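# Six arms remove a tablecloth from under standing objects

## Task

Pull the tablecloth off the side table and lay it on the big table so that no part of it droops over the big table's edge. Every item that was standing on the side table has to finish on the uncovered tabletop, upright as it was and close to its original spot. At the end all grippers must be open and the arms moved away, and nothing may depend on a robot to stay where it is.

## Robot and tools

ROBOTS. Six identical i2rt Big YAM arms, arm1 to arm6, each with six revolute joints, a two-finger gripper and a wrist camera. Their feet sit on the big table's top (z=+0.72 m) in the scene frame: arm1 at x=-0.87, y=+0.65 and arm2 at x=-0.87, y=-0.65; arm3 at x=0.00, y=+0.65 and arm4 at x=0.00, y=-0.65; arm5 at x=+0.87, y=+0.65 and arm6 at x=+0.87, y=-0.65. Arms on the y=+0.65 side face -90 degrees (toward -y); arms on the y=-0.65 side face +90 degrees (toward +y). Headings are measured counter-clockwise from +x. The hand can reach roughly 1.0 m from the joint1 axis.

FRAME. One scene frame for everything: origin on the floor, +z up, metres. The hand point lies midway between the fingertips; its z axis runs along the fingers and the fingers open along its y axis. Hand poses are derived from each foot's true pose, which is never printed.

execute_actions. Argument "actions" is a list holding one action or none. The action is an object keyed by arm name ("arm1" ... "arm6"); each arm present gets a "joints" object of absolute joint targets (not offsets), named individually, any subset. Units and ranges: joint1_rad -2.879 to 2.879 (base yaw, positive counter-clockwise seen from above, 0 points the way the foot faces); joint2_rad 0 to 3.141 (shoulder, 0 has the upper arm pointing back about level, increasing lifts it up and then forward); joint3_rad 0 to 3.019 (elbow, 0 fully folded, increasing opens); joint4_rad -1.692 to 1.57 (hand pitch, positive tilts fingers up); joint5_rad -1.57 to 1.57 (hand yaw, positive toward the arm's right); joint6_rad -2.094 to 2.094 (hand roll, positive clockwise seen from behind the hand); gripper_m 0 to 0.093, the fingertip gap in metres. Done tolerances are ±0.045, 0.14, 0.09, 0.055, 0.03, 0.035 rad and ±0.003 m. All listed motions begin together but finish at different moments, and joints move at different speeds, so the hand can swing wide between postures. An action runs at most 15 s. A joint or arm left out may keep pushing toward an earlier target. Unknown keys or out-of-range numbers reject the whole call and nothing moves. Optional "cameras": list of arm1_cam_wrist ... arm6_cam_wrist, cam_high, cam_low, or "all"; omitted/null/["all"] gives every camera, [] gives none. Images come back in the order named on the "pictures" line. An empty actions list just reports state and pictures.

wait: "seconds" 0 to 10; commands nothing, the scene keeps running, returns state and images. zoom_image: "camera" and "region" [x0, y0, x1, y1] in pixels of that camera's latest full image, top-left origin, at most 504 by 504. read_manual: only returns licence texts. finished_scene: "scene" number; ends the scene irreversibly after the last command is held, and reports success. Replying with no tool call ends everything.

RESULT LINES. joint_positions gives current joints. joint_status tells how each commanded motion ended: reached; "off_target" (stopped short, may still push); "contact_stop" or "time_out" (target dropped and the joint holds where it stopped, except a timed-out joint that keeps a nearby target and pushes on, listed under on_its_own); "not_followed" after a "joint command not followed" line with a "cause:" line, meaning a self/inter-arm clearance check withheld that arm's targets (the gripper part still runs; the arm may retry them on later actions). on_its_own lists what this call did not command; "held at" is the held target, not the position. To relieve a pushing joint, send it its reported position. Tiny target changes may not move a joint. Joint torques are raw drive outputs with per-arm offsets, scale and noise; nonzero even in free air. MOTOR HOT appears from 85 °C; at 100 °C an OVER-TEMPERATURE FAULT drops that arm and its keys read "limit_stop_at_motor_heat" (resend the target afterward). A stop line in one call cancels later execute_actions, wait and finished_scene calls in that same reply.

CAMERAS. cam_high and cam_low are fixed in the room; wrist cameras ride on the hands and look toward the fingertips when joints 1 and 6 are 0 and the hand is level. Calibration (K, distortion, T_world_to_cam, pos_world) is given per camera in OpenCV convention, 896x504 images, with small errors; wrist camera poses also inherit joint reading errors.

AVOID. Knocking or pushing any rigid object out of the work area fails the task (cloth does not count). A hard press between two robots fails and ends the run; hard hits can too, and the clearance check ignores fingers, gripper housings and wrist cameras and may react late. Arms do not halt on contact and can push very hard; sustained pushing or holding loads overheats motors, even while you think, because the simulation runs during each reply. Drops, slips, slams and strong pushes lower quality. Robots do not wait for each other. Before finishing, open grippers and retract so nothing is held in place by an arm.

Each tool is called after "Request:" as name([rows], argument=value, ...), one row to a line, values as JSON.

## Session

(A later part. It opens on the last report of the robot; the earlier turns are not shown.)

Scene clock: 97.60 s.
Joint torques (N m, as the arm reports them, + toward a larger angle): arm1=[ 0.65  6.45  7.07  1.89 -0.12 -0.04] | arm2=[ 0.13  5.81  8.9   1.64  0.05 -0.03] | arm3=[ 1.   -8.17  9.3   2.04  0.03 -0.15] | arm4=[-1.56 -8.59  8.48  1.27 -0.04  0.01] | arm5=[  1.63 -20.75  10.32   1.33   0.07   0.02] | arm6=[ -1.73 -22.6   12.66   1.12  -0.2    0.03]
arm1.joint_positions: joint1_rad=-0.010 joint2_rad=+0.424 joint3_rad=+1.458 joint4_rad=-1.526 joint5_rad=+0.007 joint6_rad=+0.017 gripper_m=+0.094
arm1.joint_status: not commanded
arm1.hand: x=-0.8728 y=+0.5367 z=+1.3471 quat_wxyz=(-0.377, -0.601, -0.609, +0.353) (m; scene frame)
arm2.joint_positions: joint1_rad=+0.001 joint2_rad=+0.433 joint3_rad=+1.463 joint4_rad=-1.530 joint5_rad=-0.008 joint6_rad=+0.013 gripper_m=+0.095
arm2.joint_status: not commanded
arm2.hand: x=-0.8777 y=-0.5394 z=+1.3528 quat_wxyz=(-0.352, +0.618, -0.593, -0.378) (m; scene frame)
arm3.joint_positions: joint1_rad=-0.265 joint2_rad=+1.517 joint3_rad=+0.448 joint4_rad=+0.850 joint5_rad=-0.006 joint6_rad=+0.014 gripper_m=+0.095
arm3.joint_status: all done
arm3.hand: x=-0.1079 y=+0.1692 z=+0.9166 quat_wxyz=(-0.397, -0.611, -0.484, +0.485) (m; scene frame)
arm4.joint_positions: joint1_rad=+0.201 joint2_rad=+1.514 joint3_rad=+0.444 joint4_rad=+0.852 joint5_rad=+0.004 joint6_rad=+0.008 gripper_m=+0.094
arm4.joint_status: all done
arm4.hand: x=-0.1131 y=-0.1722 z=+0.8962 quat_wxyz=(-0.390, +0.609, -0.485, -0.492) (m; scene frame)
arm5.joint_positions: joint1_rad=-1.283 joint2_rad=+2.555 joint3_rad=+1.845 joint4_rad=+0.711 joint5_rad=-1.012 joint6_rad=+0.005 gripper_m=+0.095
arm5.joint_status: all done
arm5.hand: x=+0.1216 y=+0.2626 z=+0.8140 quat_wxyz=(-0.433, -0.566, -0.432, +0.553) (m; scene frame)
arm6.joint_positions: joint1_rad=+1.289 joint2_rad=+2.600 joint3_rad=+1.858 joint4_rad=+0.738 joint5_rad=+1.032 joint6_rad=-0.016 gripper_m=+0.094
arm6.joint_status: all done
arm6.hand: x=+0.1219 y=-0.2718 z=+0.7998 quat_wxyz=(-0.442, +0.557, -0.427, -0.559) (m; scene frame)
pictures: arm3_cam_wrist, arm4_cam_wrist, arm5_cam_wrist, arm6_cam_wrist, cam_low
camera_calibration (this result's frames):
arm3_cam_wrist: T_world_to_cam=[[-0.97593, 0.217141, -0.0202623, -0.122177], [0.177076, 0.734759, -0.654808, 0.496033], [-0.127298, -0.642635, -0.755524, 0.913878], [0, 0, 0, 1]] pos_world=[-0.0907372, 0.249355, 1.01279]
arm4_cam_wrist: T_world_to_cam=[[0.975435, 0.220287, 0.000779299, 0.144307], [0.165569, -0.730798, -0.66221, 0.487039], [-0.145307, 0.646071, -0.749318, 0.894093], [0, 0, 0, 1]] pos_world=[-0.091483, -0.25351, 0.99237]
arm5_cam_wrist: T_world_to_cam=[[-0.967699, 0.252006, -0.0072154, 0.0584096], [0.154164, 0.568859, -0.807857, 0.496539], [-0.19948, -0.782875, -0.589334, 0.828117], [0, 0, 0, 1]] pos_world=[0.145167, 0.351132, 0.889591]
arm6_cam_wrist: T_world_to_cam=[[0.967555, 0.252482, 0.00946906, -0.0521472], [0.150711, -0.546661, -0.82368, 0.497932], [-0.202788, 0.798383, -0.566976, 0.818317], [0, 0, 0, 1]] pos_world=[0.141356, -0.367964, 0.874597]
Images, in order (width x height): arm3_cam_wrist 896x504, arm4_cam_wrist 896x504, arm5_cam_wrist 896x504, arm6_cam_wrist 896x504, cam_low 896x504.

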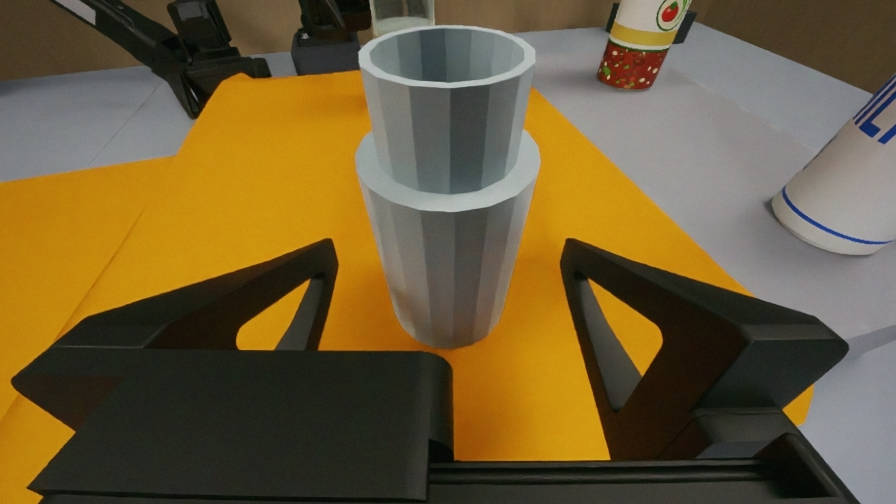

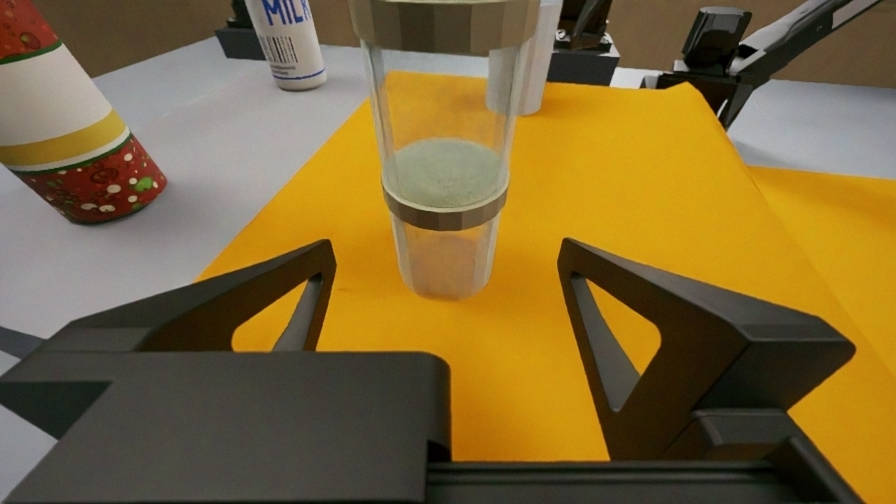

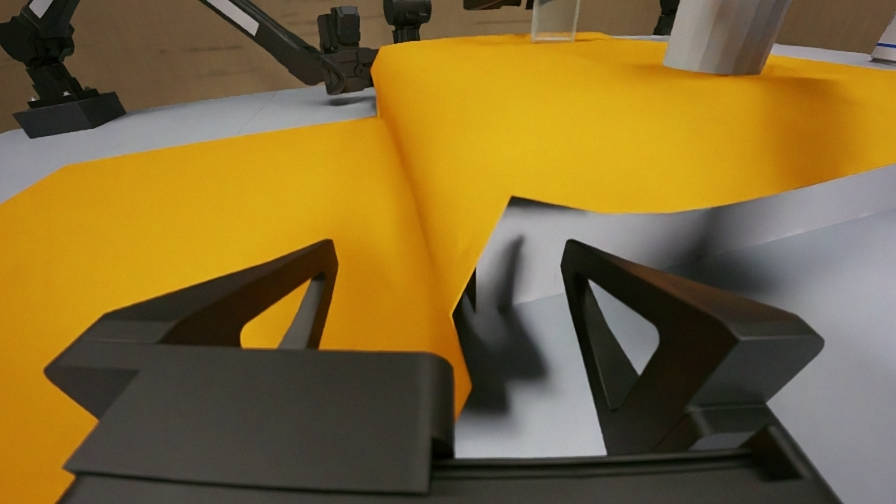

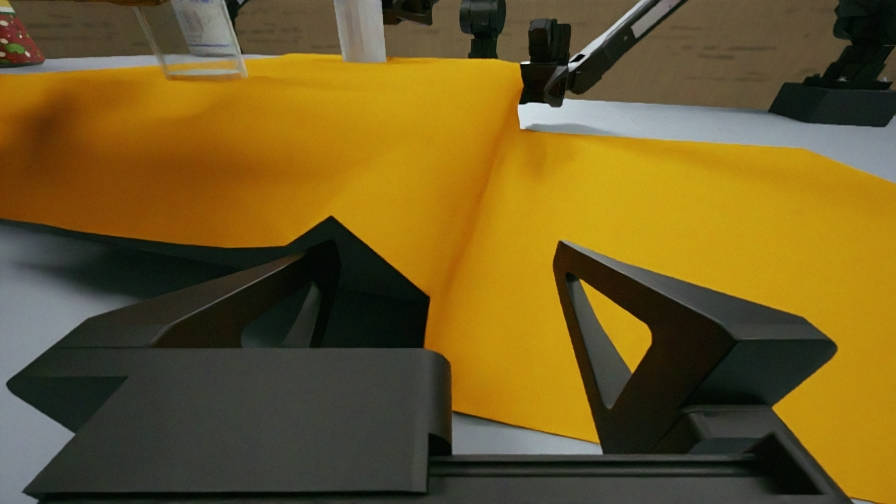

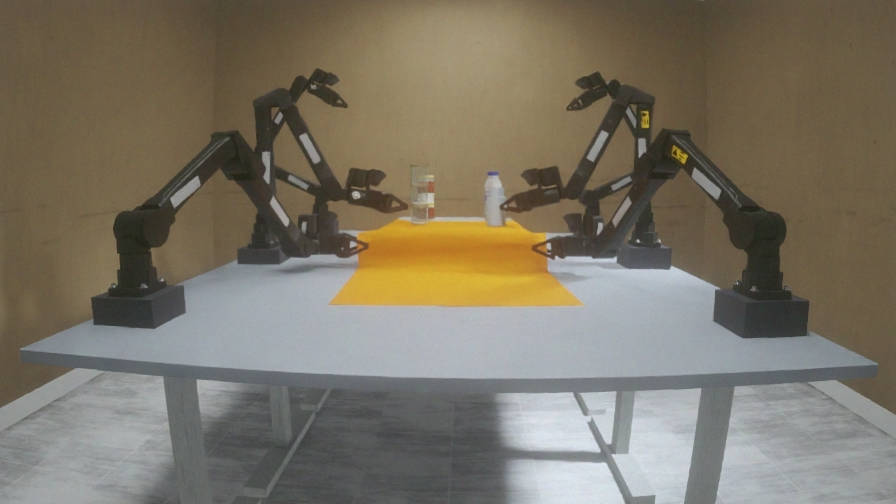

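Request:
execute_actions([
  {"arm3":{"joints":{"joint2_rad":1.632,"joint3_rad":0.578,"joint4_rad":0.81}},"arm4":{"joints":{"joint2_rad":1.672,"joint3_rad":0.617,"joint4_rad":0.81}},"arm5":{"joints":{"joint1_rad":-1.26,"joint2_rad":2.6,"joint3_rad":1.89}},"arm6":{"joints":{"joint1_rad":1.258,"joint2_rad":2.65,"joint3_rad":1.92}}},
], cameras=["arm3_cam_wrist","arm4_cam_wrist","arm5_cam_wrist","arm6_cam_wrist","cam_low"])

Request:
zoom_image(camera="cam_low", region=[310, 140, 610, 290])

Scene clock: 104.40 s.
Joint torques (N m, as the arm reports them, + toward a larger angle): arm1=[ 0.47  6.33  7.08  1.87 -0.12 -0.04] | arm2=[ 0.56  6.    8.83  1.63  0.01 -0.08] | arm3=[ 0.6  -8.95  9.81  1.98  0.05 -0.23] | arm4=[ -1.41 -11.13   9.1    1.33  -0.01  -0.02] | arm5=[  1.86 -20.58  10.64   1.26   0.05   0.03] | arm6=[ -0.62 -21.68  13.5    0.96  -0.19   0.04]
arm1.joint_positions: joint1_rad=-0.010 joint2_rad=+0.424 joint3_rad=+1.458 joint4_rad=-1.526 joint5_rad=+0.007 joint6_rad=+0.017 gripper_m=+0.094
arm1.joint_status: not commanded
arm1.hand: x=-0.8728 y=+0.5367 z=+1.3471 quat_wxyz=(-0.377, -0.601, -0.609, +0.353) (m; scene frame)
arm2.joint_positions: joint1_rad=+0.001 joint2_rad=+0.433 joint3_rad=+1.463 joint4_rad=-1.530 joint5_rad=-0.008 joint6_rad=+0.013 gripper_m=+0.095
arm2.joint_status: not commanded
arm2.hand: x=-0.8777 y=-0.5394 z=+1.3528 quat_wxyz=(-0.352, +0.618, -0.593, -0.378) (m; scene frame)
arm3.joint_positions: joint1_rad=-0.265 joint2_rad=+1.623 joint3_rad=+0.550 joint4_rad=+0.820 joint5_rad=-0.006 joint6_rad=+0.014 gripper_m=+0.095
arm3.joint_status: all done
arm3.hand: x=-0.1161 y=+0.1330 z=+0.9011 quat_wxyz=(-0.389, -0.619, -0.490, +0.475) (m; scene frame)
arm4.joint_positions: joint1_rad=+0.201 joint2_rad=+1.660 joint3_rad=+0.588 joint4_rad=+0.822 joint5_rad=+0.004 joint6_rad=+0.008 gripper_m=+0.094
arm4.joint_status: all done
arm4.hand: x=-0.1253 y=-0.1208 z=+0.8775 quat_wxyz=(-0.382, +0.617, -0.491, -0.482) (m; scene frame)
arm5.joint_positions: joint1_rad=-1.263 joint2_rad=+2.582 joint3_rad=+1.852 joint4_rad=+0.711 joint5_rad=-1.012 joint6_rad=+0.005 gripper_m=+0.095
arm5.joint_status: all done
arm5.hand: x=+0.1305 y=+0.2481 z=+0.7958 quat_wxyz=(-0.441, -0.568, -0.435, +0.542) (m; scene frame)
arm6.joint_positions: joint1_rad=+1.257 joint2_rad=+2.630 joint3_rad=+1.874 joint4_rad=+0.738 joint5_rad=+1.032 joint6_rad=-0.016 gripper_m=+0.094
arm6.joint_status: all done
arm6.hand: x=+0.1340 y=-0.2477 z=+0.7834 quat_wxyz=(-0.452, +0.555, -0.434, -0.547) (m; scene frame)
pictures: arm3_cam_wrist, arm4_cam_wrist, arm5_cam_wrist, arm6_cam_wrist, cam_low
camera_calibration (this result's frames):
arm3_cam_wrist: T_world_to_cam=[[-0.975791, 0.217757, -0.0203482, -0.122571], [0.181687, 0.75532, -0.629667, 0.4891], [-0.121745, -0.618121, -0.776598, 0.894251], [0, 0, 0, 1]] pos_world=[-0.0995966, 0.210018, 0.99995]
arm4_cam_wrist: T_world_to_cam=[[0.975461, 0.220169, 0.00114406, 0.144506], [0.170222, -0.750852, -0.638158, 0.491265], [-0.139644, 0.622693, -0.769905, 0.861146], [0, 0, 0, 1]] pos_world=[-0.10433, -0.199178, 0.976339]
arm5_cam_wrist: T_world_to_cam=[[-0.972194, 0.232982, -0.0236396, 0.0889774], [0.157652, 0.576504, -0.801741, 0.481541], [-0.173163, -0.783175, -0.597203, 0.810699], [0, 0, 0, 1]] pos_world=[0.150971, 0.336579, 0.872327]
arm6_cam_wrist: T_world_to_cam=[[0.974995, 0.221265, 0.0206742, -0.0873202], [0.143328, -0.555007, -0.819405, 0.491333], [-0.169831, 0.801878, -0.572843, 0.793259], [0, 0, 0, 1]] pos_world=[0.149435, -0.344083, 0.858818]
Images, in order (width x height): arm3_cam_wrist 896x504, arm4_cam_wrist 896x504, arm5_cam_wrist 896x504, arm6_cam_wrist 896x504, cam_low 896x504.

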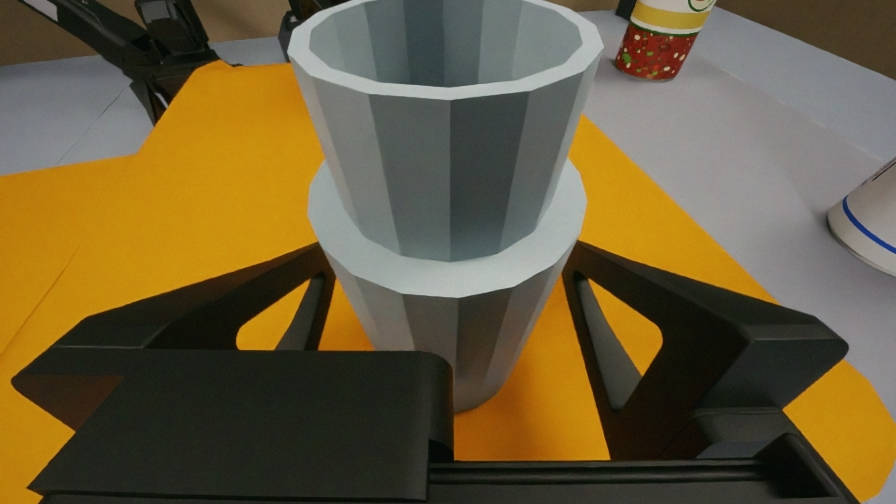

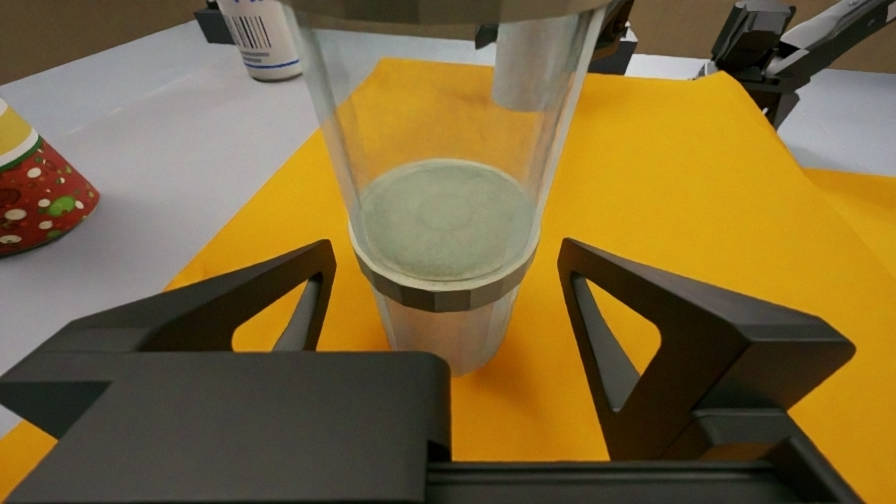

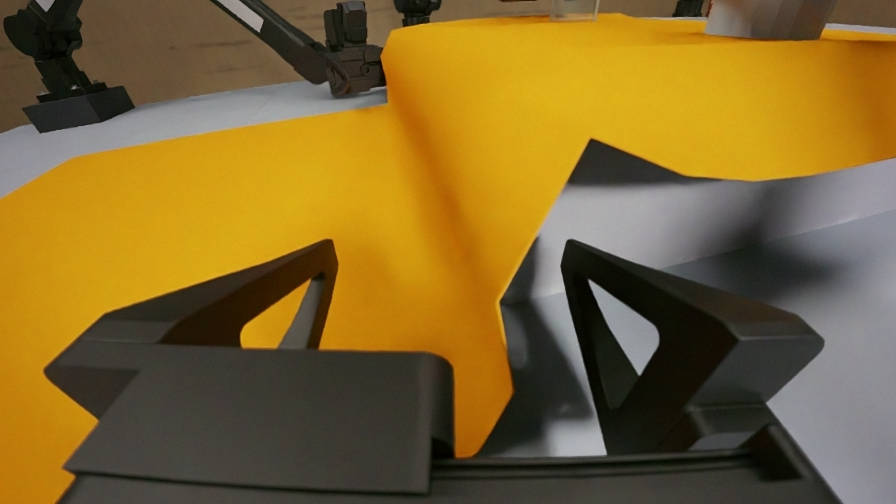

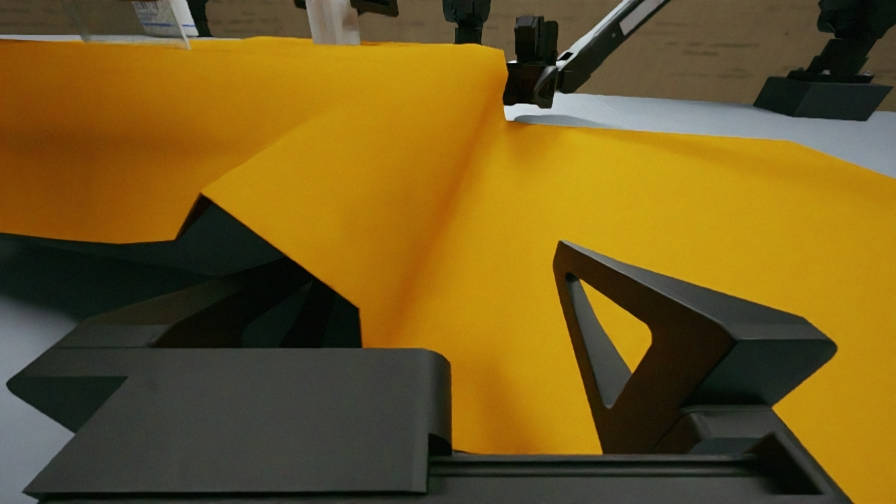

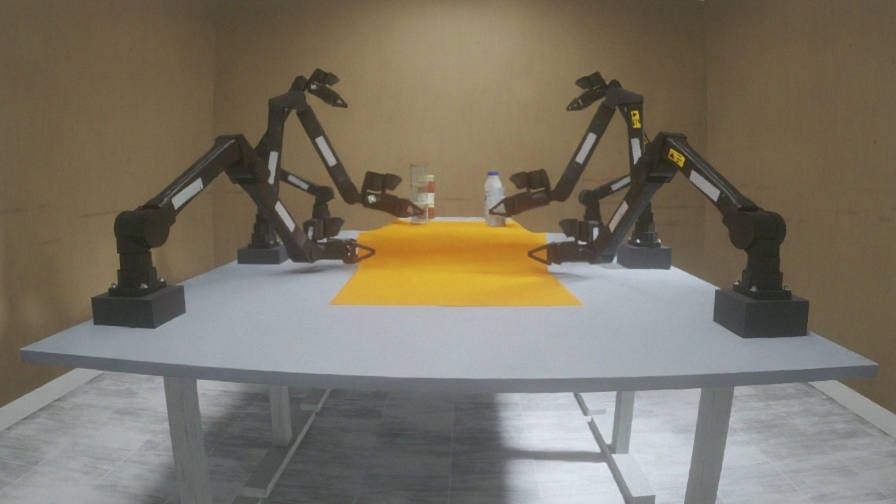

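Region (310, 140, 610, 290) of cam_low's 896x504 image, scaled by 1.680, with more detail than that image has.

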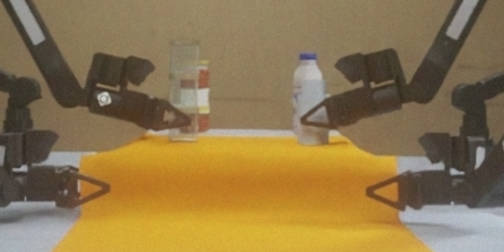

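Request:
execute_actions([
  {"arm3":{"joints":{"gripper_m":0.05}},"arm4":{"joints":{"joint2_rad":1.71,"joint3_rad":0.64}}},
], cameras=[])

Request:
execute_actions([
  {"arm4":{"joints":{"gripper_m":0.04}},"arm5":{"joints":{"gripper_m":0.0}},"arm6":{"joints":{"gripper_m":0.0}}},
], cameras=["arm3_cam_wrist","arm4_cam_wrist","arm5_cam_wrist","arm6_cam_wrist"])

Scene clock: 109.77 s.
Joint torques (N m, as the arm reports them, + toward a larger angle): arm1=[ 0.62  6.34  7.07  1.87 -0.12 -0.04] | arm2=[ 0.65  6.14  8.9   1.57  0.04 -0.06] | arm3=[ 1.63 -9.78  9.88  1.97  0.09 -0.22] | arm4=[ -0.8  -11.16   9.58   1.37  -0.03  -0.03] | arm5=[  1.86 -20.57  10.75   1.33   0.04   0.03] | arm6=[ -0.62 -22.06  13.51   1.    -0.18   0.03]
arm1.joint_positions: joint1_rad=-0.010 joint2_rad=+0.424 joint3_rad=+1.458 joint4_rad=-1.526 joint5_rad=+0.007 joint6_rad=+0.017 gripper_m=+0.094
arm1.joint_status: not commanded
arm1.hand: x=-0.8728 y=+0.5367 z=+1.3471 quat_wxyz=(-0.377, -0.601, -0.609, +0.353) (m; scene frame)
arm2.joint_positions: joint1_rad=+0.001 joint2_rad=+0.433 joint3_rad=+1.463 joint4_rad=-1.530 joint5_rad=-0.008 joint6_rad=+0.013 gripper_m=+0.095
arm2.joint_status: not commanded
arm2.hand: x=-0.8777 y=-0.5394 z=+1.3528 quat_wxyz=(-0.352, +0.618, -0.593, -0.378) (m; scene frame)
arm3.joint_positions: joint1_rad=-0.265 joint2_rad=+1.623 joint3_rad=+0.550 joint4_rad=+0.820 joint5_rad=-0.007 joint6_rad=+0.014 gripper_m=+0.065
arm3.joint_status: gripper_m off_target (ended at +0.065, target +0.050)
arm3.hand: x=-0.1160 y=+0.1330 z=+0.9011 quat_wxyz=(-0.389, -0.619, -0.490, +0.475) (m; scene frame)
arm4.joint_positions: joint1_rad=+0.201 joint2_rad=+1.689 joint3_rad=+0.601 joint4_rad=+0.822 joint5_rad=+0.004 joint6_rad=+0.008 gripper_m=+0.094
arm4.joint_status: all done
arm4.hand: x=-0.1263 y=-0.1164 z=+0.8681 quat_wxyz=(-0.378, +0.621, -0.494, -0.477) (m; scene frame)
arm5.joint_positions: joint1_rad=-1.263 joint2_rad=+2.582 joint3_rad=+1.852 joint4_rad=+0.711 joint5_rad=-1.012 joint6_rad=+0.005 gripper_m=+0.095
arm5.joint_status: not commanded
arm5.hand: x=+0.1305 y=+0.2481 z=+0.7958 quat_wxyz=(-0.441, -0.568, -0.435, +0.542) (m; scene frame)
arm6.joint_positions: joint1_rad=+1.257 joint2_rad=+2.630 joint3_rad=+1.874 joint4_rad=+0.738 joint5_rad=+1.032 joint6_rad=-0.016 gripper_m=+0.094
arm6.joint_status: not commanded
arm6.hand: x=+0.1340 y=-0.2477 z=+0.7834 quat_wxyz=(-0.452, +0.555, -0.434, -0.547) (m; scene frame)
pictures: none
No camera images: the call's "cameras" was empty. Leave "cameras" out to get every camera's image.

Scene clock: 110.50 s.
Joint torques (N m, as the arm reports them, + toward a larger angle): arm1=[ 0.43  6.42  7.11  1.89 -0.12 -0.04] | arm2=[-0.02  5.99  8.93  1.56  0.03 -0.07] | arm3=[ 0.38 -9.53  9.81  1.94  0.05 -0.22] | arm4=[-2.18 -9.94  9.89  1.37 -0.03  0.03] | arm5=[  1.87 -20.65  10.72   1.32   0.06   0.03] | arm6=[ -0.34 -22.13  13.5    1.01  -0.13   0.03]
arm1.joint_positions: joint1_rad=-0.010 joint2_rad=+0.424 joint3_rad=+1.458 joint4_rad=-1.526 joint5_rad=+0.007 joint6_rad=+0.017 gripper_m=+0.094
arm1.joint_status: not commanded
arm1.hand: x=-0.8728 y=+0.5367 z=+1.3471 quat_wxyz=(-0.377, -0.601, -0.609, +0.353) (m; scene frame)
arm2.joint_positions: joint1_rad=+0.001 joint2_rad=+0.433 joint3_rad=+1.463 joint4_rad=-1.530 joint5_rad=-0.008 joint6_rad=+0.013 gripper_m=+0.095
arm2.joint_status: not commanded
arm2.hand: x=-0.8777 y=-0.5394 z=+1.3528 quat_wxyz=(-0.352, +0.618, -0.593, -0.378) (m; scene frame)
arm3.joint_positions: joint1_rad=-0.265 joint2_rad=+1.623 joint3_rad=+0.550 joint4_rad=+0.820 joint5_rad=-0.007 joint6_rad=+0.014 gripper_m=+0.065
arm3.joint_status: not commanded
arm3.hand: x=-0.1160 y=+0.1330 z=+0.9011 quat_wxyz=(-0.389, -0.619, -0.490, +0.475) (m; scene frame)
arm4.joint_positions: joint1_rad=+0.201 joint2_rad=+1.689 joint3_rad=+0.601 joint4_rad=+0.822 joint5_rad=+0.003 joint6_rad=+0.008 gripper_m=+0.059
arm4.joint_status: gripper_m off_target (ended at +0.059, target +0.040)
arm4.hand: x=-0.1264 y=-0.1165 z=+0.8681 quat_wxyz=(-0.378, +0.621, -0.494, -0.477) (m; scene frame)
arm5.joint_positions: joint1_rad=-1.263 joint2_rad=+2.582 joint3_rad=+1.852 joint4_rad=+0.711 joint5_rad=-1.012 joint6_rad=+0.005 gripper_m=+0.001
arm5.joint_status: all done
arm5.hand: x=+0.1305 y=+0.2481 z=+0.7958 quat_wxyz=(-0.441, -0.568, -0.435, +0.542) (m; scene frame)
arm6.joint_positions: joint1_rad=+1.257 joint2_rad=+2.630 joint3_rad=+1.874 joint4_rad=+0.738 joint5_rad=+1.030 joint6_rad=-0.016 gripper_m=+0.001
arm6.joint_status: all done
arm6.hand: x=+0.1338 y=-0.2478 z=+0.7834 quat_wxyz=(-0.452, +0.555, -0.434, -0.547) (m; scene frame)
pictures: arm3_cam_wrist, arm4_cam_wrist, arm5_cam_wrist, arm6_cam_wrist
camera_calibration (this result's frames):
arm3_cam_wrist: T_world_to_cam=[[-0.97587, 0.217395, -0.0204426, -0.122382], [0.181466, 0.755374, -0.629667, 0.489066], [-0.121445, -0.618182, -0.776596, 0.894291], [0, 0, 0, 1]] pos_world=[-0.0995701, 0.210012, 0.99995]
arm4_cam_wrist: T_world_to_cam=[[0.97531, 0.220835, 0.00112385, 0.144731], [0.17284, -0.760154, -0.626333, 0.477709], [-0.137462, 0.611063, -0.779555, 0.85832], [0, 0, 0, 1]] pos_world=[-0.105739, -0.193316, 0.96815]
arm5_cam_wrist: T_world_to_cam=[[-0.972194, 0.232982, -0.0236396, 0.0889774], [0.157652, 0.576504, -0.801741, 0.481541], [-0.173163, -0.783175, -0.597203, 0.810699], [0, 0, 0, 1]] pos_world=[0.150971, 0.336579, 0.872327]
arm6_cam_wrist: T_world_to_cam=[[0.974655, 0.222753, 0.0206851, -0.0866526], [0.144187, -0.5548, -0.819395, 0.491265], [-0.171046, 0.80161, -0.572856, 0.793366], [0, 0, 0, 1]] pos_world=[0.149325, -0.344115, 0.858817]
Images, in order (width x height): arm3_cam_wrist 896x504, arm4_cam_wrist 896x504, arm5_cam_wrist 896x504, arm6_cam_wrist 896x504.

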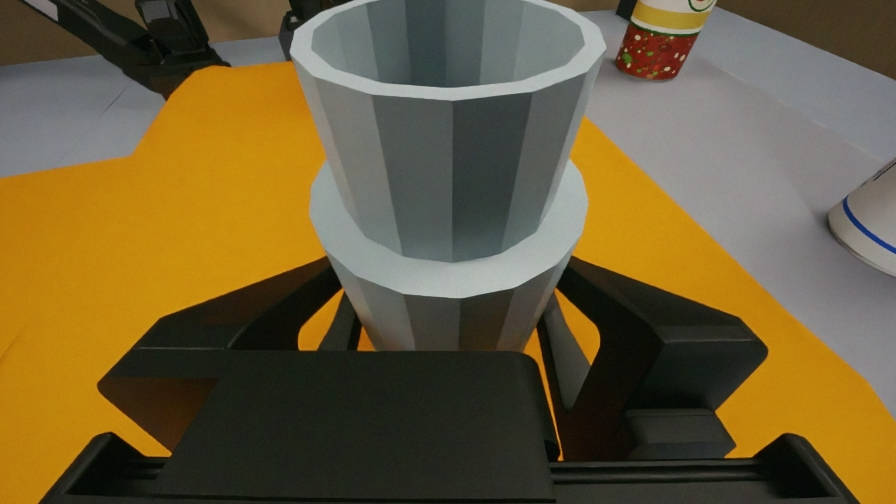

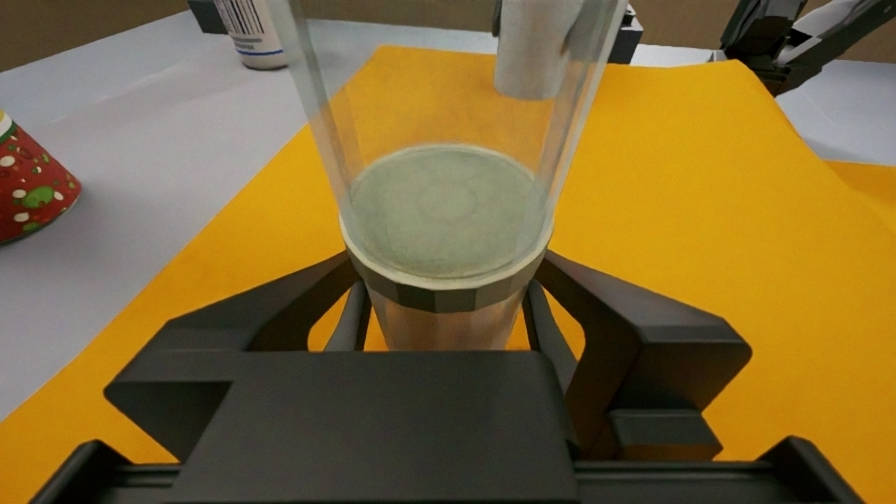

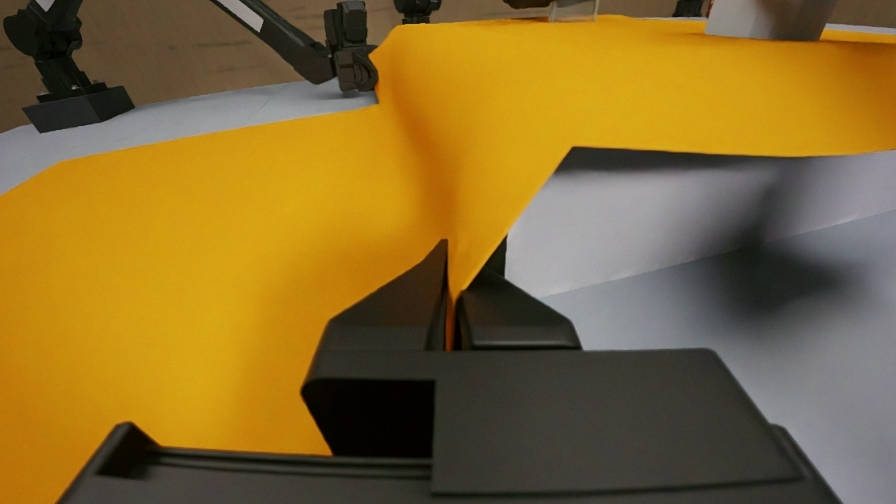

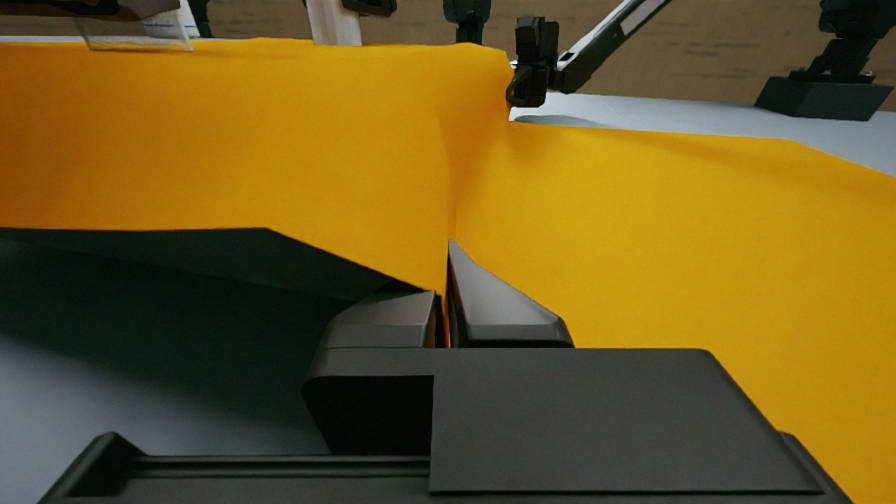

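Request:
execute_actions([
  {"arm3":{"joints":{"joint2_rad":1.51,"joint4_rad":0.75}},"arm4":{"joints":{"joint2_rad":1.59,"joint4_rad":0.77}}},
], cameras=["arm6_cam_wrist","cam_low"])

Request:
zoom_image(camera="cam_low", region=[310, 140, 610, 290])

Scene clock: 117.37 s.
Joint torques (N m, as the arm reports them, + toward a larger angle): arm1=[ 0.51  6.49  7.08  1.89 -0.13 -0.05] | arm2=[ 0.42  5.54  9.08  1.65  0.03 -0.03] | arm3=[ 0.64 -9.36 10.8   2.08  0.03 -0.16] | arm4=[ -0.52 -14.02   9.98   1.86  -0.02   0.01] | arm5=[  1.95 -20.54  10.72   1.29   0.05   0.02] | arm6=[ -0.57 -22.1   13.52   1.02  -0.13   0.04]
arm1.joint_positions: joint1_rad=-0.010 joint2_rad=+0.424 joint3_rad=+1.458 joint4_rad=-1.526 joint5_rad=+0.007 joint6_rad=+0.017 gripper_m=+0.094
arm1.joint_status: not commanded
arm1.hand: x=-0.8728 y=+0.5367 z=+1.3471 quat_wxyz=(-0.377, -0.601, -0.609, +0.353) (m; scene frame)
arm2.joint_positions: joint1_rad=+0.001 joint2_rad=+0.433 joint3_rad=+1.463 joint4_rad=-1.530 joint5_rad=-0.008 joint6_rad=+0.013 gripper_m=+0.095
arm2.joint_status: not commanded
arm2.hand: x=-0.8777 y=-0.5394 z=+1.3528 quat_wxyz=(-0.352, +0.618, -0.593, -0.378) (m; scene frame)
arm3.joint_positions: joint1_rad=-0.265 joint2_rad=+1.517 joint3_rad=+0.551 joint4_rad=+0.749 joint5_rad=-0.007 joint6_rad=+0.014 gripper_m=+0.065
arm3.joint_status: all done
arm3.hand: x=-0.1153 y=+0.1366 z=+0.9380 quat_wxyz=(-0.397, -0.611, -0.484, +0.485) (m; scene frame)
arm4.joint_positions: joint1_rad=+0.200 joint2_rad=+1.627 joint3_rad=+0.603 joint4_rad=+0.764 joint5_rad=+0.003 joint6_rad=+0.008 gripper_m=+0.059
arm4.joint_status: all done
arm4.hand: x=-0.1260 y=-0.1177 z=+0.8881 quat_wxyz=(-0.380, +0.619, -0.493, -0.479) (m; scene frame)
arm5.joint_positions: joint1_rad=-1.263 joint2_rad=+2.582 joint3_rad=+1.852 joint4_rad=+0.711 joint5_rad=-1.012 joint6_rad=+0.005 gripper_m=+0.001
arm5.joint_status: not commanded
arm5.hand: x=+0.1305 y=+0.2481 z=+0.7958 quat_wxyz=(-0.441, -0.568, -0.435, +0.542) (m; scene frame)
arm6.joint_positions: joint1_rad=+1.257 joint2_rad=+2.630 joint3_rad=+1.874 joint4_rad=+0.738 joint5_rad=+1.030 joint6_rad=-0.016 gripper_m=+0.001
arm6.joint_status: not commanded
arm6.hand: x=+0.1338 y=-0.2478 z=+0.7834 quat_wxyz=(-0.452, +0.555, -0.434, -0.547) (m; scene frame)
pictures: arm6_cam_wrist, cam_low
camera_calibration (this result's frames):
arm6_cam_wrist: T_world_to_cam=[[0.974655, 0.222753, 0.0206851, -0.0866526], [0.144187, -0.5548, -0.819395, 0.491265], [-0.171046, 0.80161, -0.572856, 0.793366], [0, 0, 0, 1]] pos_world=[0.149325, -0.344115, 0.858817]
Images, in order (width x height): arm6_cam_wrist 896x504, cam_low 896x504.

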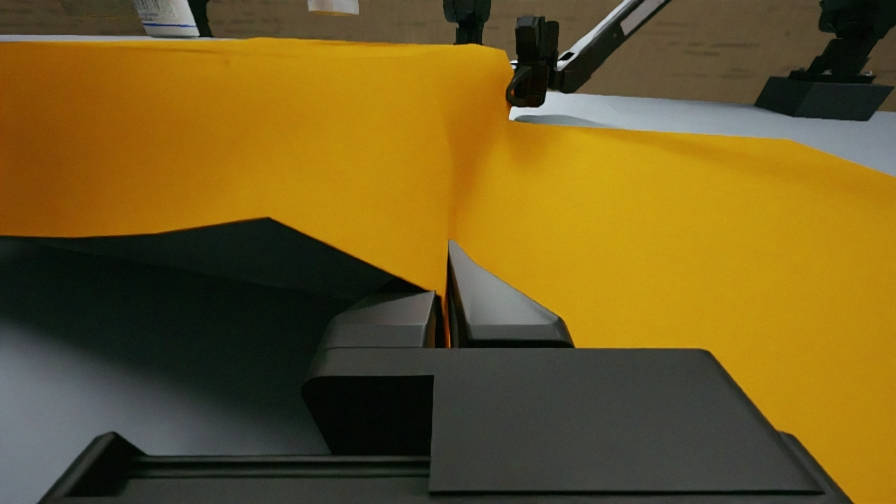

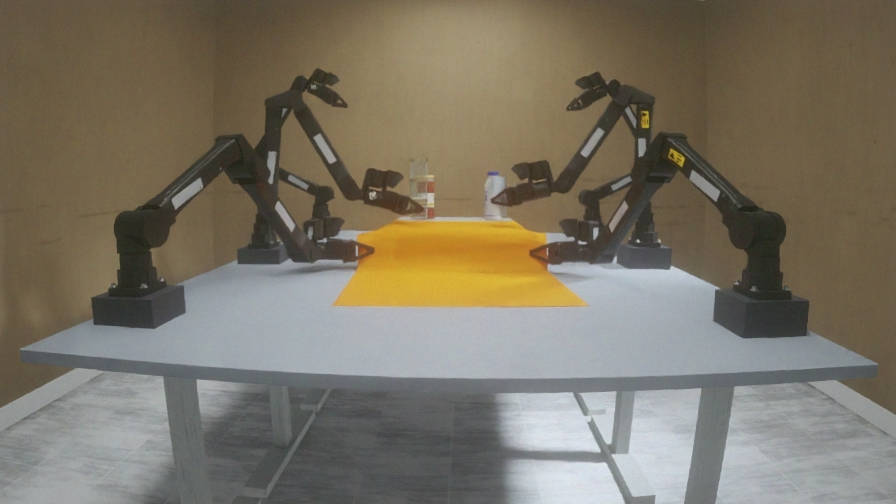

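Region (310, 140, 610, 290) of cam_low's 896x504 image, scaled by 1.680, with more detail than that image has.

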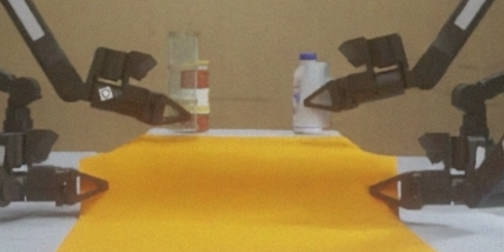

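Request:
execute_actions([
  {"arm4":{"joints":{"joint2_rad":1.57}},"arm5":{"joints":{"joint1_rad":-1.172,"joint2_rad":2.26,"joint3_rad":1.337,"joint4_rad":0.93,"joint5_rad":-0.94}},"arm6":{"joints":{"joint1_rad":1.172,"joint2_rad":2.28,"joint3_rad":1.337,"joint4_rad":0.95,"joint5_rad":0.94}}},
], cameras=["cam_high"])

Request:
execute_actions([
  {"arm5":{"joints":{"joint1_rad":-1.07,"joint2_rad":2.06,"joint3_rad":0.972,"joint4_rad":1.09,"joint5_rad":-0.85}},"arm6":{"joints":{"joint1_rad":1.07,"joint2_rad":2.08,"joint3_rad":0.972,"joint4_rad":1.11,"joint5_rad":0.85}}},
], cameras=["cam_high","cam_low"])

Scene clock: 127.17 s.
Joint torques (N m, as the arm reports them, + toward a larger angle): arm1=[ 0.57  6.38  7.1   1.86 -0.13 -0.04] | arm2=[ 0.19  5.81  8.93  1.58  0.01 -0.05] | arm3=[ 0.63 -9.51 10.82  2.53  0.08 -0.17] | arm4=[ -1.79 -15.19  10.26   1.83  -0.02   0.01] | arm5=[  1.29 -18.35   6.65   2.26   0.     0.02] | arm6=[ -0.83 -20.31   7.76   2.19  -0.12   0.04]
arm1.joint_positions: joint1_rad=-0.010 joint2_rad=+0.424 joint3_rad=+1.458 joint4_rad=-1.526 joint5_rad=+0.007 joint6_rad=+0.017 gripper_m=+0.094
arm1.joint_status: not commanded
arm1.hand: x=-0.8728 y=+0.5367 z=+1.3471 quat_wxyz=(-0.377, -0.601, -0.609, +0.353) (m; scene frame)
arm2.joint_positions: joint1_rad=+0.001 joint2_rad=+0.433 joint3_rad=+1.463 joint4_rad=-1.530 joint5_rad=-0.008 joint6_rad=+0.013 gripper_m=+0.095
arm2.joint_status: not commanded
arm2.hand: x=-0.8777 y=-0.5394 z=+1.3528 quat_wxyz=(-0.352, +0.618, -0.593, -0.378) (m; scene frame)
arm3.joint_positions: joint1_rad=-0.265 joint2_rad=+1.517 joint3_rad=+0.551 joint4_rad=+0.749 joint5_rad=-0.007 joint6_rad=+0.014 gripper_m=+0.065
arm3.joint_status: not commanded
arm3.hand: x=-0.1153 y=+0.1366 z=+0.9380 quat_wxyz=(-0.397, -0.611, -0.484, +0.485) (m; scene frame)
arm4.joint_positions: joint1_rad=+0.200 joint2_rad=+1.613 joint3_rad=+0.603 joint4_rad=+0.764 joint5_rad=+0.003 joint6_rad=+0.008 gripper_m=+0.059
arm4.joint_status: all done
arm4.hand: x=-0.1260 y=-0.1176 z=+0.8952 quat_wxyz=(-0.383, +0.616, -0.490, -0.483) (m; scene frame)
arm5.joint_positions: joint1_rad=-1.164 joint2_rad=+2.258 joint3_rad=+1.332 joint4_rad=+0.920 joint5_rad=-0.940 joint6_rad=+0.005 gripper_m=+0.001
arm5.joint_status: all done
arm5.hand: x=+0.2697 y=+0.2278 z=+0.8546 quat_wxyz=(-0.447, -0.558, -0.444, +0.541) (m; scene frame)
arm6.joint_positions: joint1_rad=+1.165 joint2_rad=+2.283 joint3_rad=+1.339 joint4_rad=+0.937 joint5_rad=+0.940 joint6_rad=-0.016 gripper_m=+0.001
arm6.joint_status: all done
arm6.hand: x=+0.2670 y=-0.2337 z=+0.8531 quat_wxyz=(-0.450, +0.551, -0.436, -0.551) (m; scene frame)
pictures: cam_high
Images, in order (width x height): cam_high 896x504.

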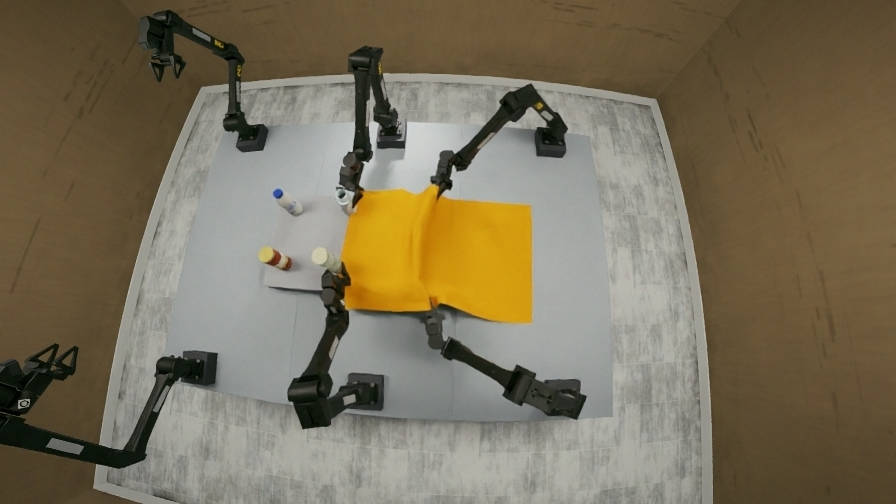

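Scene clock: 128.30 s.
Joint torques (N m, as the arm reports them, + toward a larger angle): arm1=[ 0.49  6.34  7.09  1.87 -0.13 -0.04] | arm2=[ 0.43  6.13  8.95  1.68 -0.03 -0.08] | arm3=[ 0.51 -8.9  11.    2.33  0.07 -0.22] | arm4=[ -1.63 -14.9   10.36   1.82  -0.03   0.03] | arm5=[  0.99 -14.59   5.38   2.63   0.04   0.02] | arm6=[ -0.55 -15.97   6.33   2.4   -0.15   0.03]
arm1.joint_positions: joint1_rad=-0.010 joint2_rad=+0.424 joint3_rad=+1.458 joint4_rad=-1.526 joint5_rad=+0.007 joint6_rad=+0.017 gripper_m=+0.094
arm1.joint_status: not commanded
arm1.hand: x=-0.8728 y=+0.5367 z=+1.3471 quat_wxyz=(-0.377, -0.601, -0.609, +0.353) (m; scene frame)
arm2.joint_positions: joint1_rad=+0.001 joint2_rad=+0.433 joint3_rad=+1.463 joint4_rad=-1.530 joint5_rad=-0.008 joint6_rad=+0.013 gripper_m=+0.095
arm2.joint_status: not commanded
arm2.hand: x=-0.8777 y=-0.5394 z=+1.3528 quat_wxyz=(-0.352, +0.618, -0.593, -0.378) (m; scene frame)
arm3.joint_positions: joint1_rad=-0.265 joint2_rad=+1.517 joint3_rad=+0.551 joint4_rad=+0.749 joint5_rad=-0.007 joint6_rad=+0.014 gripper_m=+0.065
arm3.joint_status: not commanded
arm3.hand: x=-0.1153 y=+0.1366 z=+0.9380 quat_wxyz=(-0.397, -0.611, -0.484, +0.485) (m; scene frame)
arm4.joint_positions: joint1_rad=+0.200 joint2_rad=+1.613 joint3_rad=+0.603 joint4_rad=+0.764 joint5_rad=+0.003 joint6_rad=+0.008 gripper_m=+0.059
arm4.joint_status: not commanded
arm4.hand: x=-0.1260 y=-0.1176 z=+0.8952 quat_wxyz=(-0.383, +0.616, -0.490, -0.483) (m; scene frame)
arm5.joint_positions: joint1_rad=-1.063 joint2_rad=+2.052 joint3_rad=+0.969 joint4_rad=+1.076 joint5_rad=-0.852 joint6_rad=+0.005 gripper_m=+0.001
arm5.joint_status: all done
arm5.hand: x=+0.3935 y=+0.2255 z=+0.8777 quat_wxyz=(-0.450, -0.556, -0.447, +0.537) (m; scene frame)
arm6.joint_positions: joint1_rad=+1.062 joint2_rad=+2.077 joint3_rad=+0.975 joint4_rad=+1.093 joint5_rad=+0.851 joint6_rad=-0.016 gripper_m=+0.001
arm6.joint_status: all done
arm6.hand: x=+0.3917 y=-0.2293 z=+0.8762 quat_wxyz=(-0.454, +0.549, -0.440, -0.547) (m; scene frame)
pictures: cam_high, cam_low
Images, in order (width x height): cam_high 896x504, cam_low 896x504.

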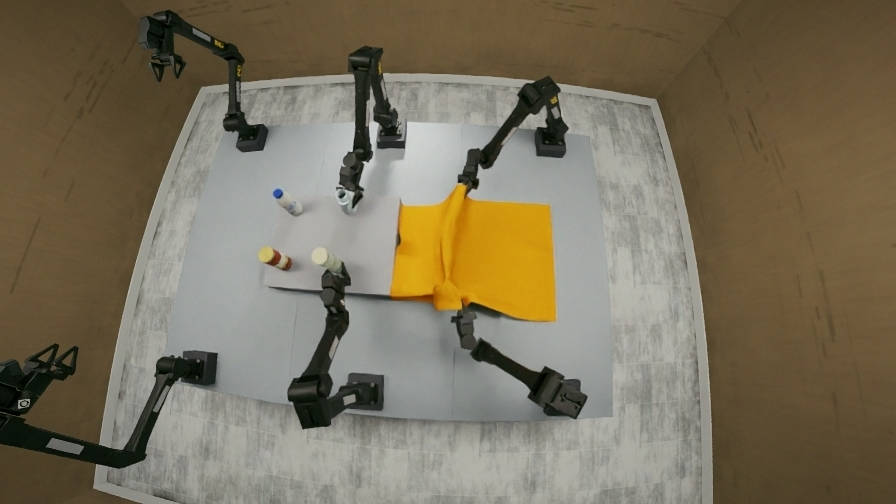

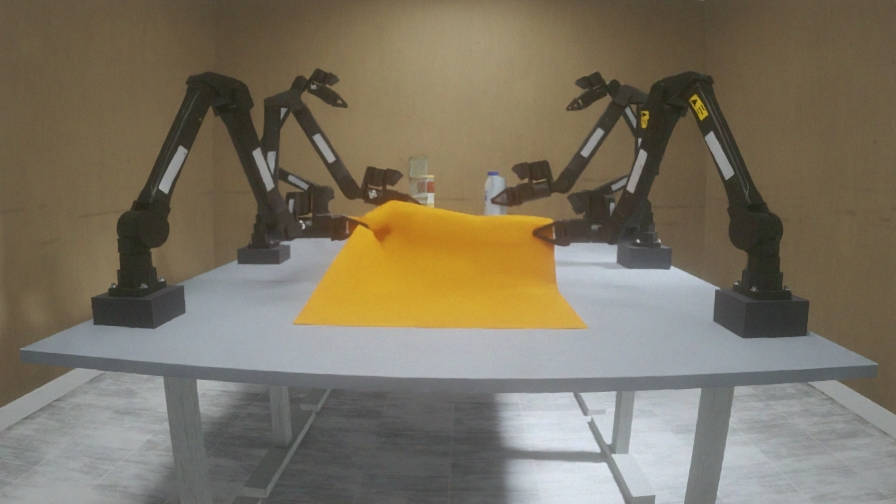

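Request:
execute_actions([
  {"arm3":{"joints":{"joint2_rad":1.625,"joint4_rad":0.845}},"arm4":{"joints":{"joint2_rad":1.685,"joint4_rad":0.85}},"arm5":{"joints":{"joint1_rad":-0.85,"joint2_rad":1.9,"joint3_rad":0.57,"joint4_rad":1.33,"joint5_rad":-0.64}},"arm6":{"joints":{"joint1_rad":0.85,"joint2_rad":1.91,"joint3_rad":0.57,"joint4_rad":1.34,"joint5_rad":0.64}}},
], cameras=["cam_high","cam_low"])

Scene clock: 135.27 s.
Joint torques (N m, as the arm reports them, + toward a larger angle): arm1=[ 0.54  6.56  7.11  1.87 -0.12 -0.04] | arm2=[ 1.13  6.13  8.87  1.78  0.02 -0.03] | arm3=[  0.77 -10.21   9.74   3.15   0.02  -0.21] | arm4=[ -1.74 -12.01   9.36   2.89   0.01   0.  ] | arm5=[  1.2  -10.44   3.54   3.12   0.12   0.02] | arm6=[ -0.1  -10.35   4.47   2.77  -0.22   0.03]
arm1.joint_positions: joint1_rad=-0.010 joint2_rad=+0.424 joint3_rad=+1.458 joint4_rad=-1.526 joint5_rad=+0.007 joint6_rad=+0.017 gripper_m=+0.094
arm1.joint_status: not commanded
arm1.hand: x=-0.8728 y=+0.5367 z=+1.3471 quat_wxyz=(-0.377, -0.601, -0.609, +0.353) (m; scene frame)
arm2.joint_positions: joint1_rad=+0.001 joint2_rad=+0.433 joint3_rad=+1.463 joint4_rad=-1.530 joint5_rad=-0.008 joint6_rad=+0.013 gripper_m=+0.095
arm2.joint_status: not commanded
arm2.hand: x=-0.8777 y=-0.5394 z=+1.3528 quat_wxyz=(-0.352, +0.618, -0.593, -0.378) (m; scene frame)
arm3.joint_positions: joint1_rad=-0.265 joint2_rad=+1.623 joint3_rad=+0.551 joint4_rad=+0.820 joint5_rad=-0.007 joint6_rad=+0.014 gripper_m=+0.065
arm3.joint_status: all done
arm3.hand: x=-0.1161 y=+0.1328 z=+0.9010 quat_wxyz=(-0.389, -0.619, -0.490, +0.474) (m; scene frame)
arm4.joint_positions: joint1_rad=+0.200 joint2_rad=+1.687 joint3_rad=+0.603 joint4_rad=+0.815 joint5_rad=+0.003 joint6_rad=+0.008 gripper_m=+0.059
arm4.joint_status: all done
arm4.hand: x=-0.1263 y=-0.1159 z=+0.8683 quat_wxyz=(-0.377, +0.622, -0.495, -0.476) (m; scene frame)
arm5.joint_positions: joint1_rad=-0.844 joint2_rad=+1.892 joint3_rad=+0.566 joint4_rad=+1.308 joint5_rad=-0.643 joint6_rad=+0.005 gripper_m=+0.001
arm5.joint_status: all done
arm5.hand: x=+0.5629 y=+0.2284 z=+0.8780 quat_wxyz=(-0.452, -0.557, -0.451, +0.531) (m; scene frame)
arm6.joint_positions: joint1_rad=+0.845 joint2_rad=+1.906 joint3_rad=+0.572 joint4_rad=+1.318 joint5_rad=+0.642 joint6_rad=-0.016 gripper_m=+0.001
arm6.joint_status: all done
arm6.hand: x=+0.5604 y=-0.2316 z=+0.8793 quat_wxyz=(-0.456, +0.550, -0.443, -0.542) (m; scene frame)
pictures: cam_high, cam_low
Images, in order (width x height): cam_high 896x504, cam_low 896x504.

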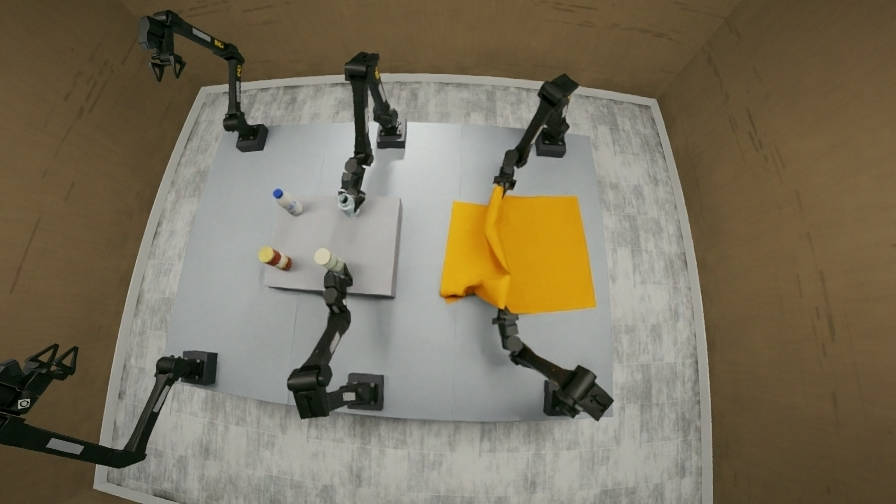

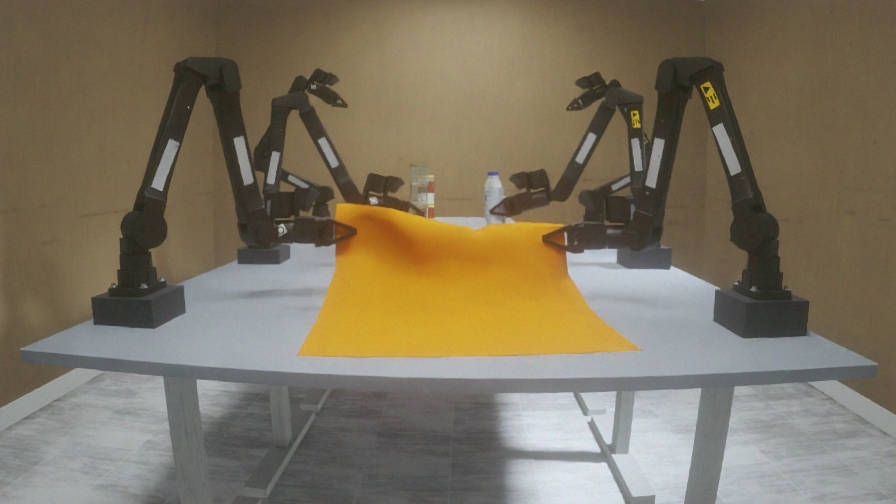

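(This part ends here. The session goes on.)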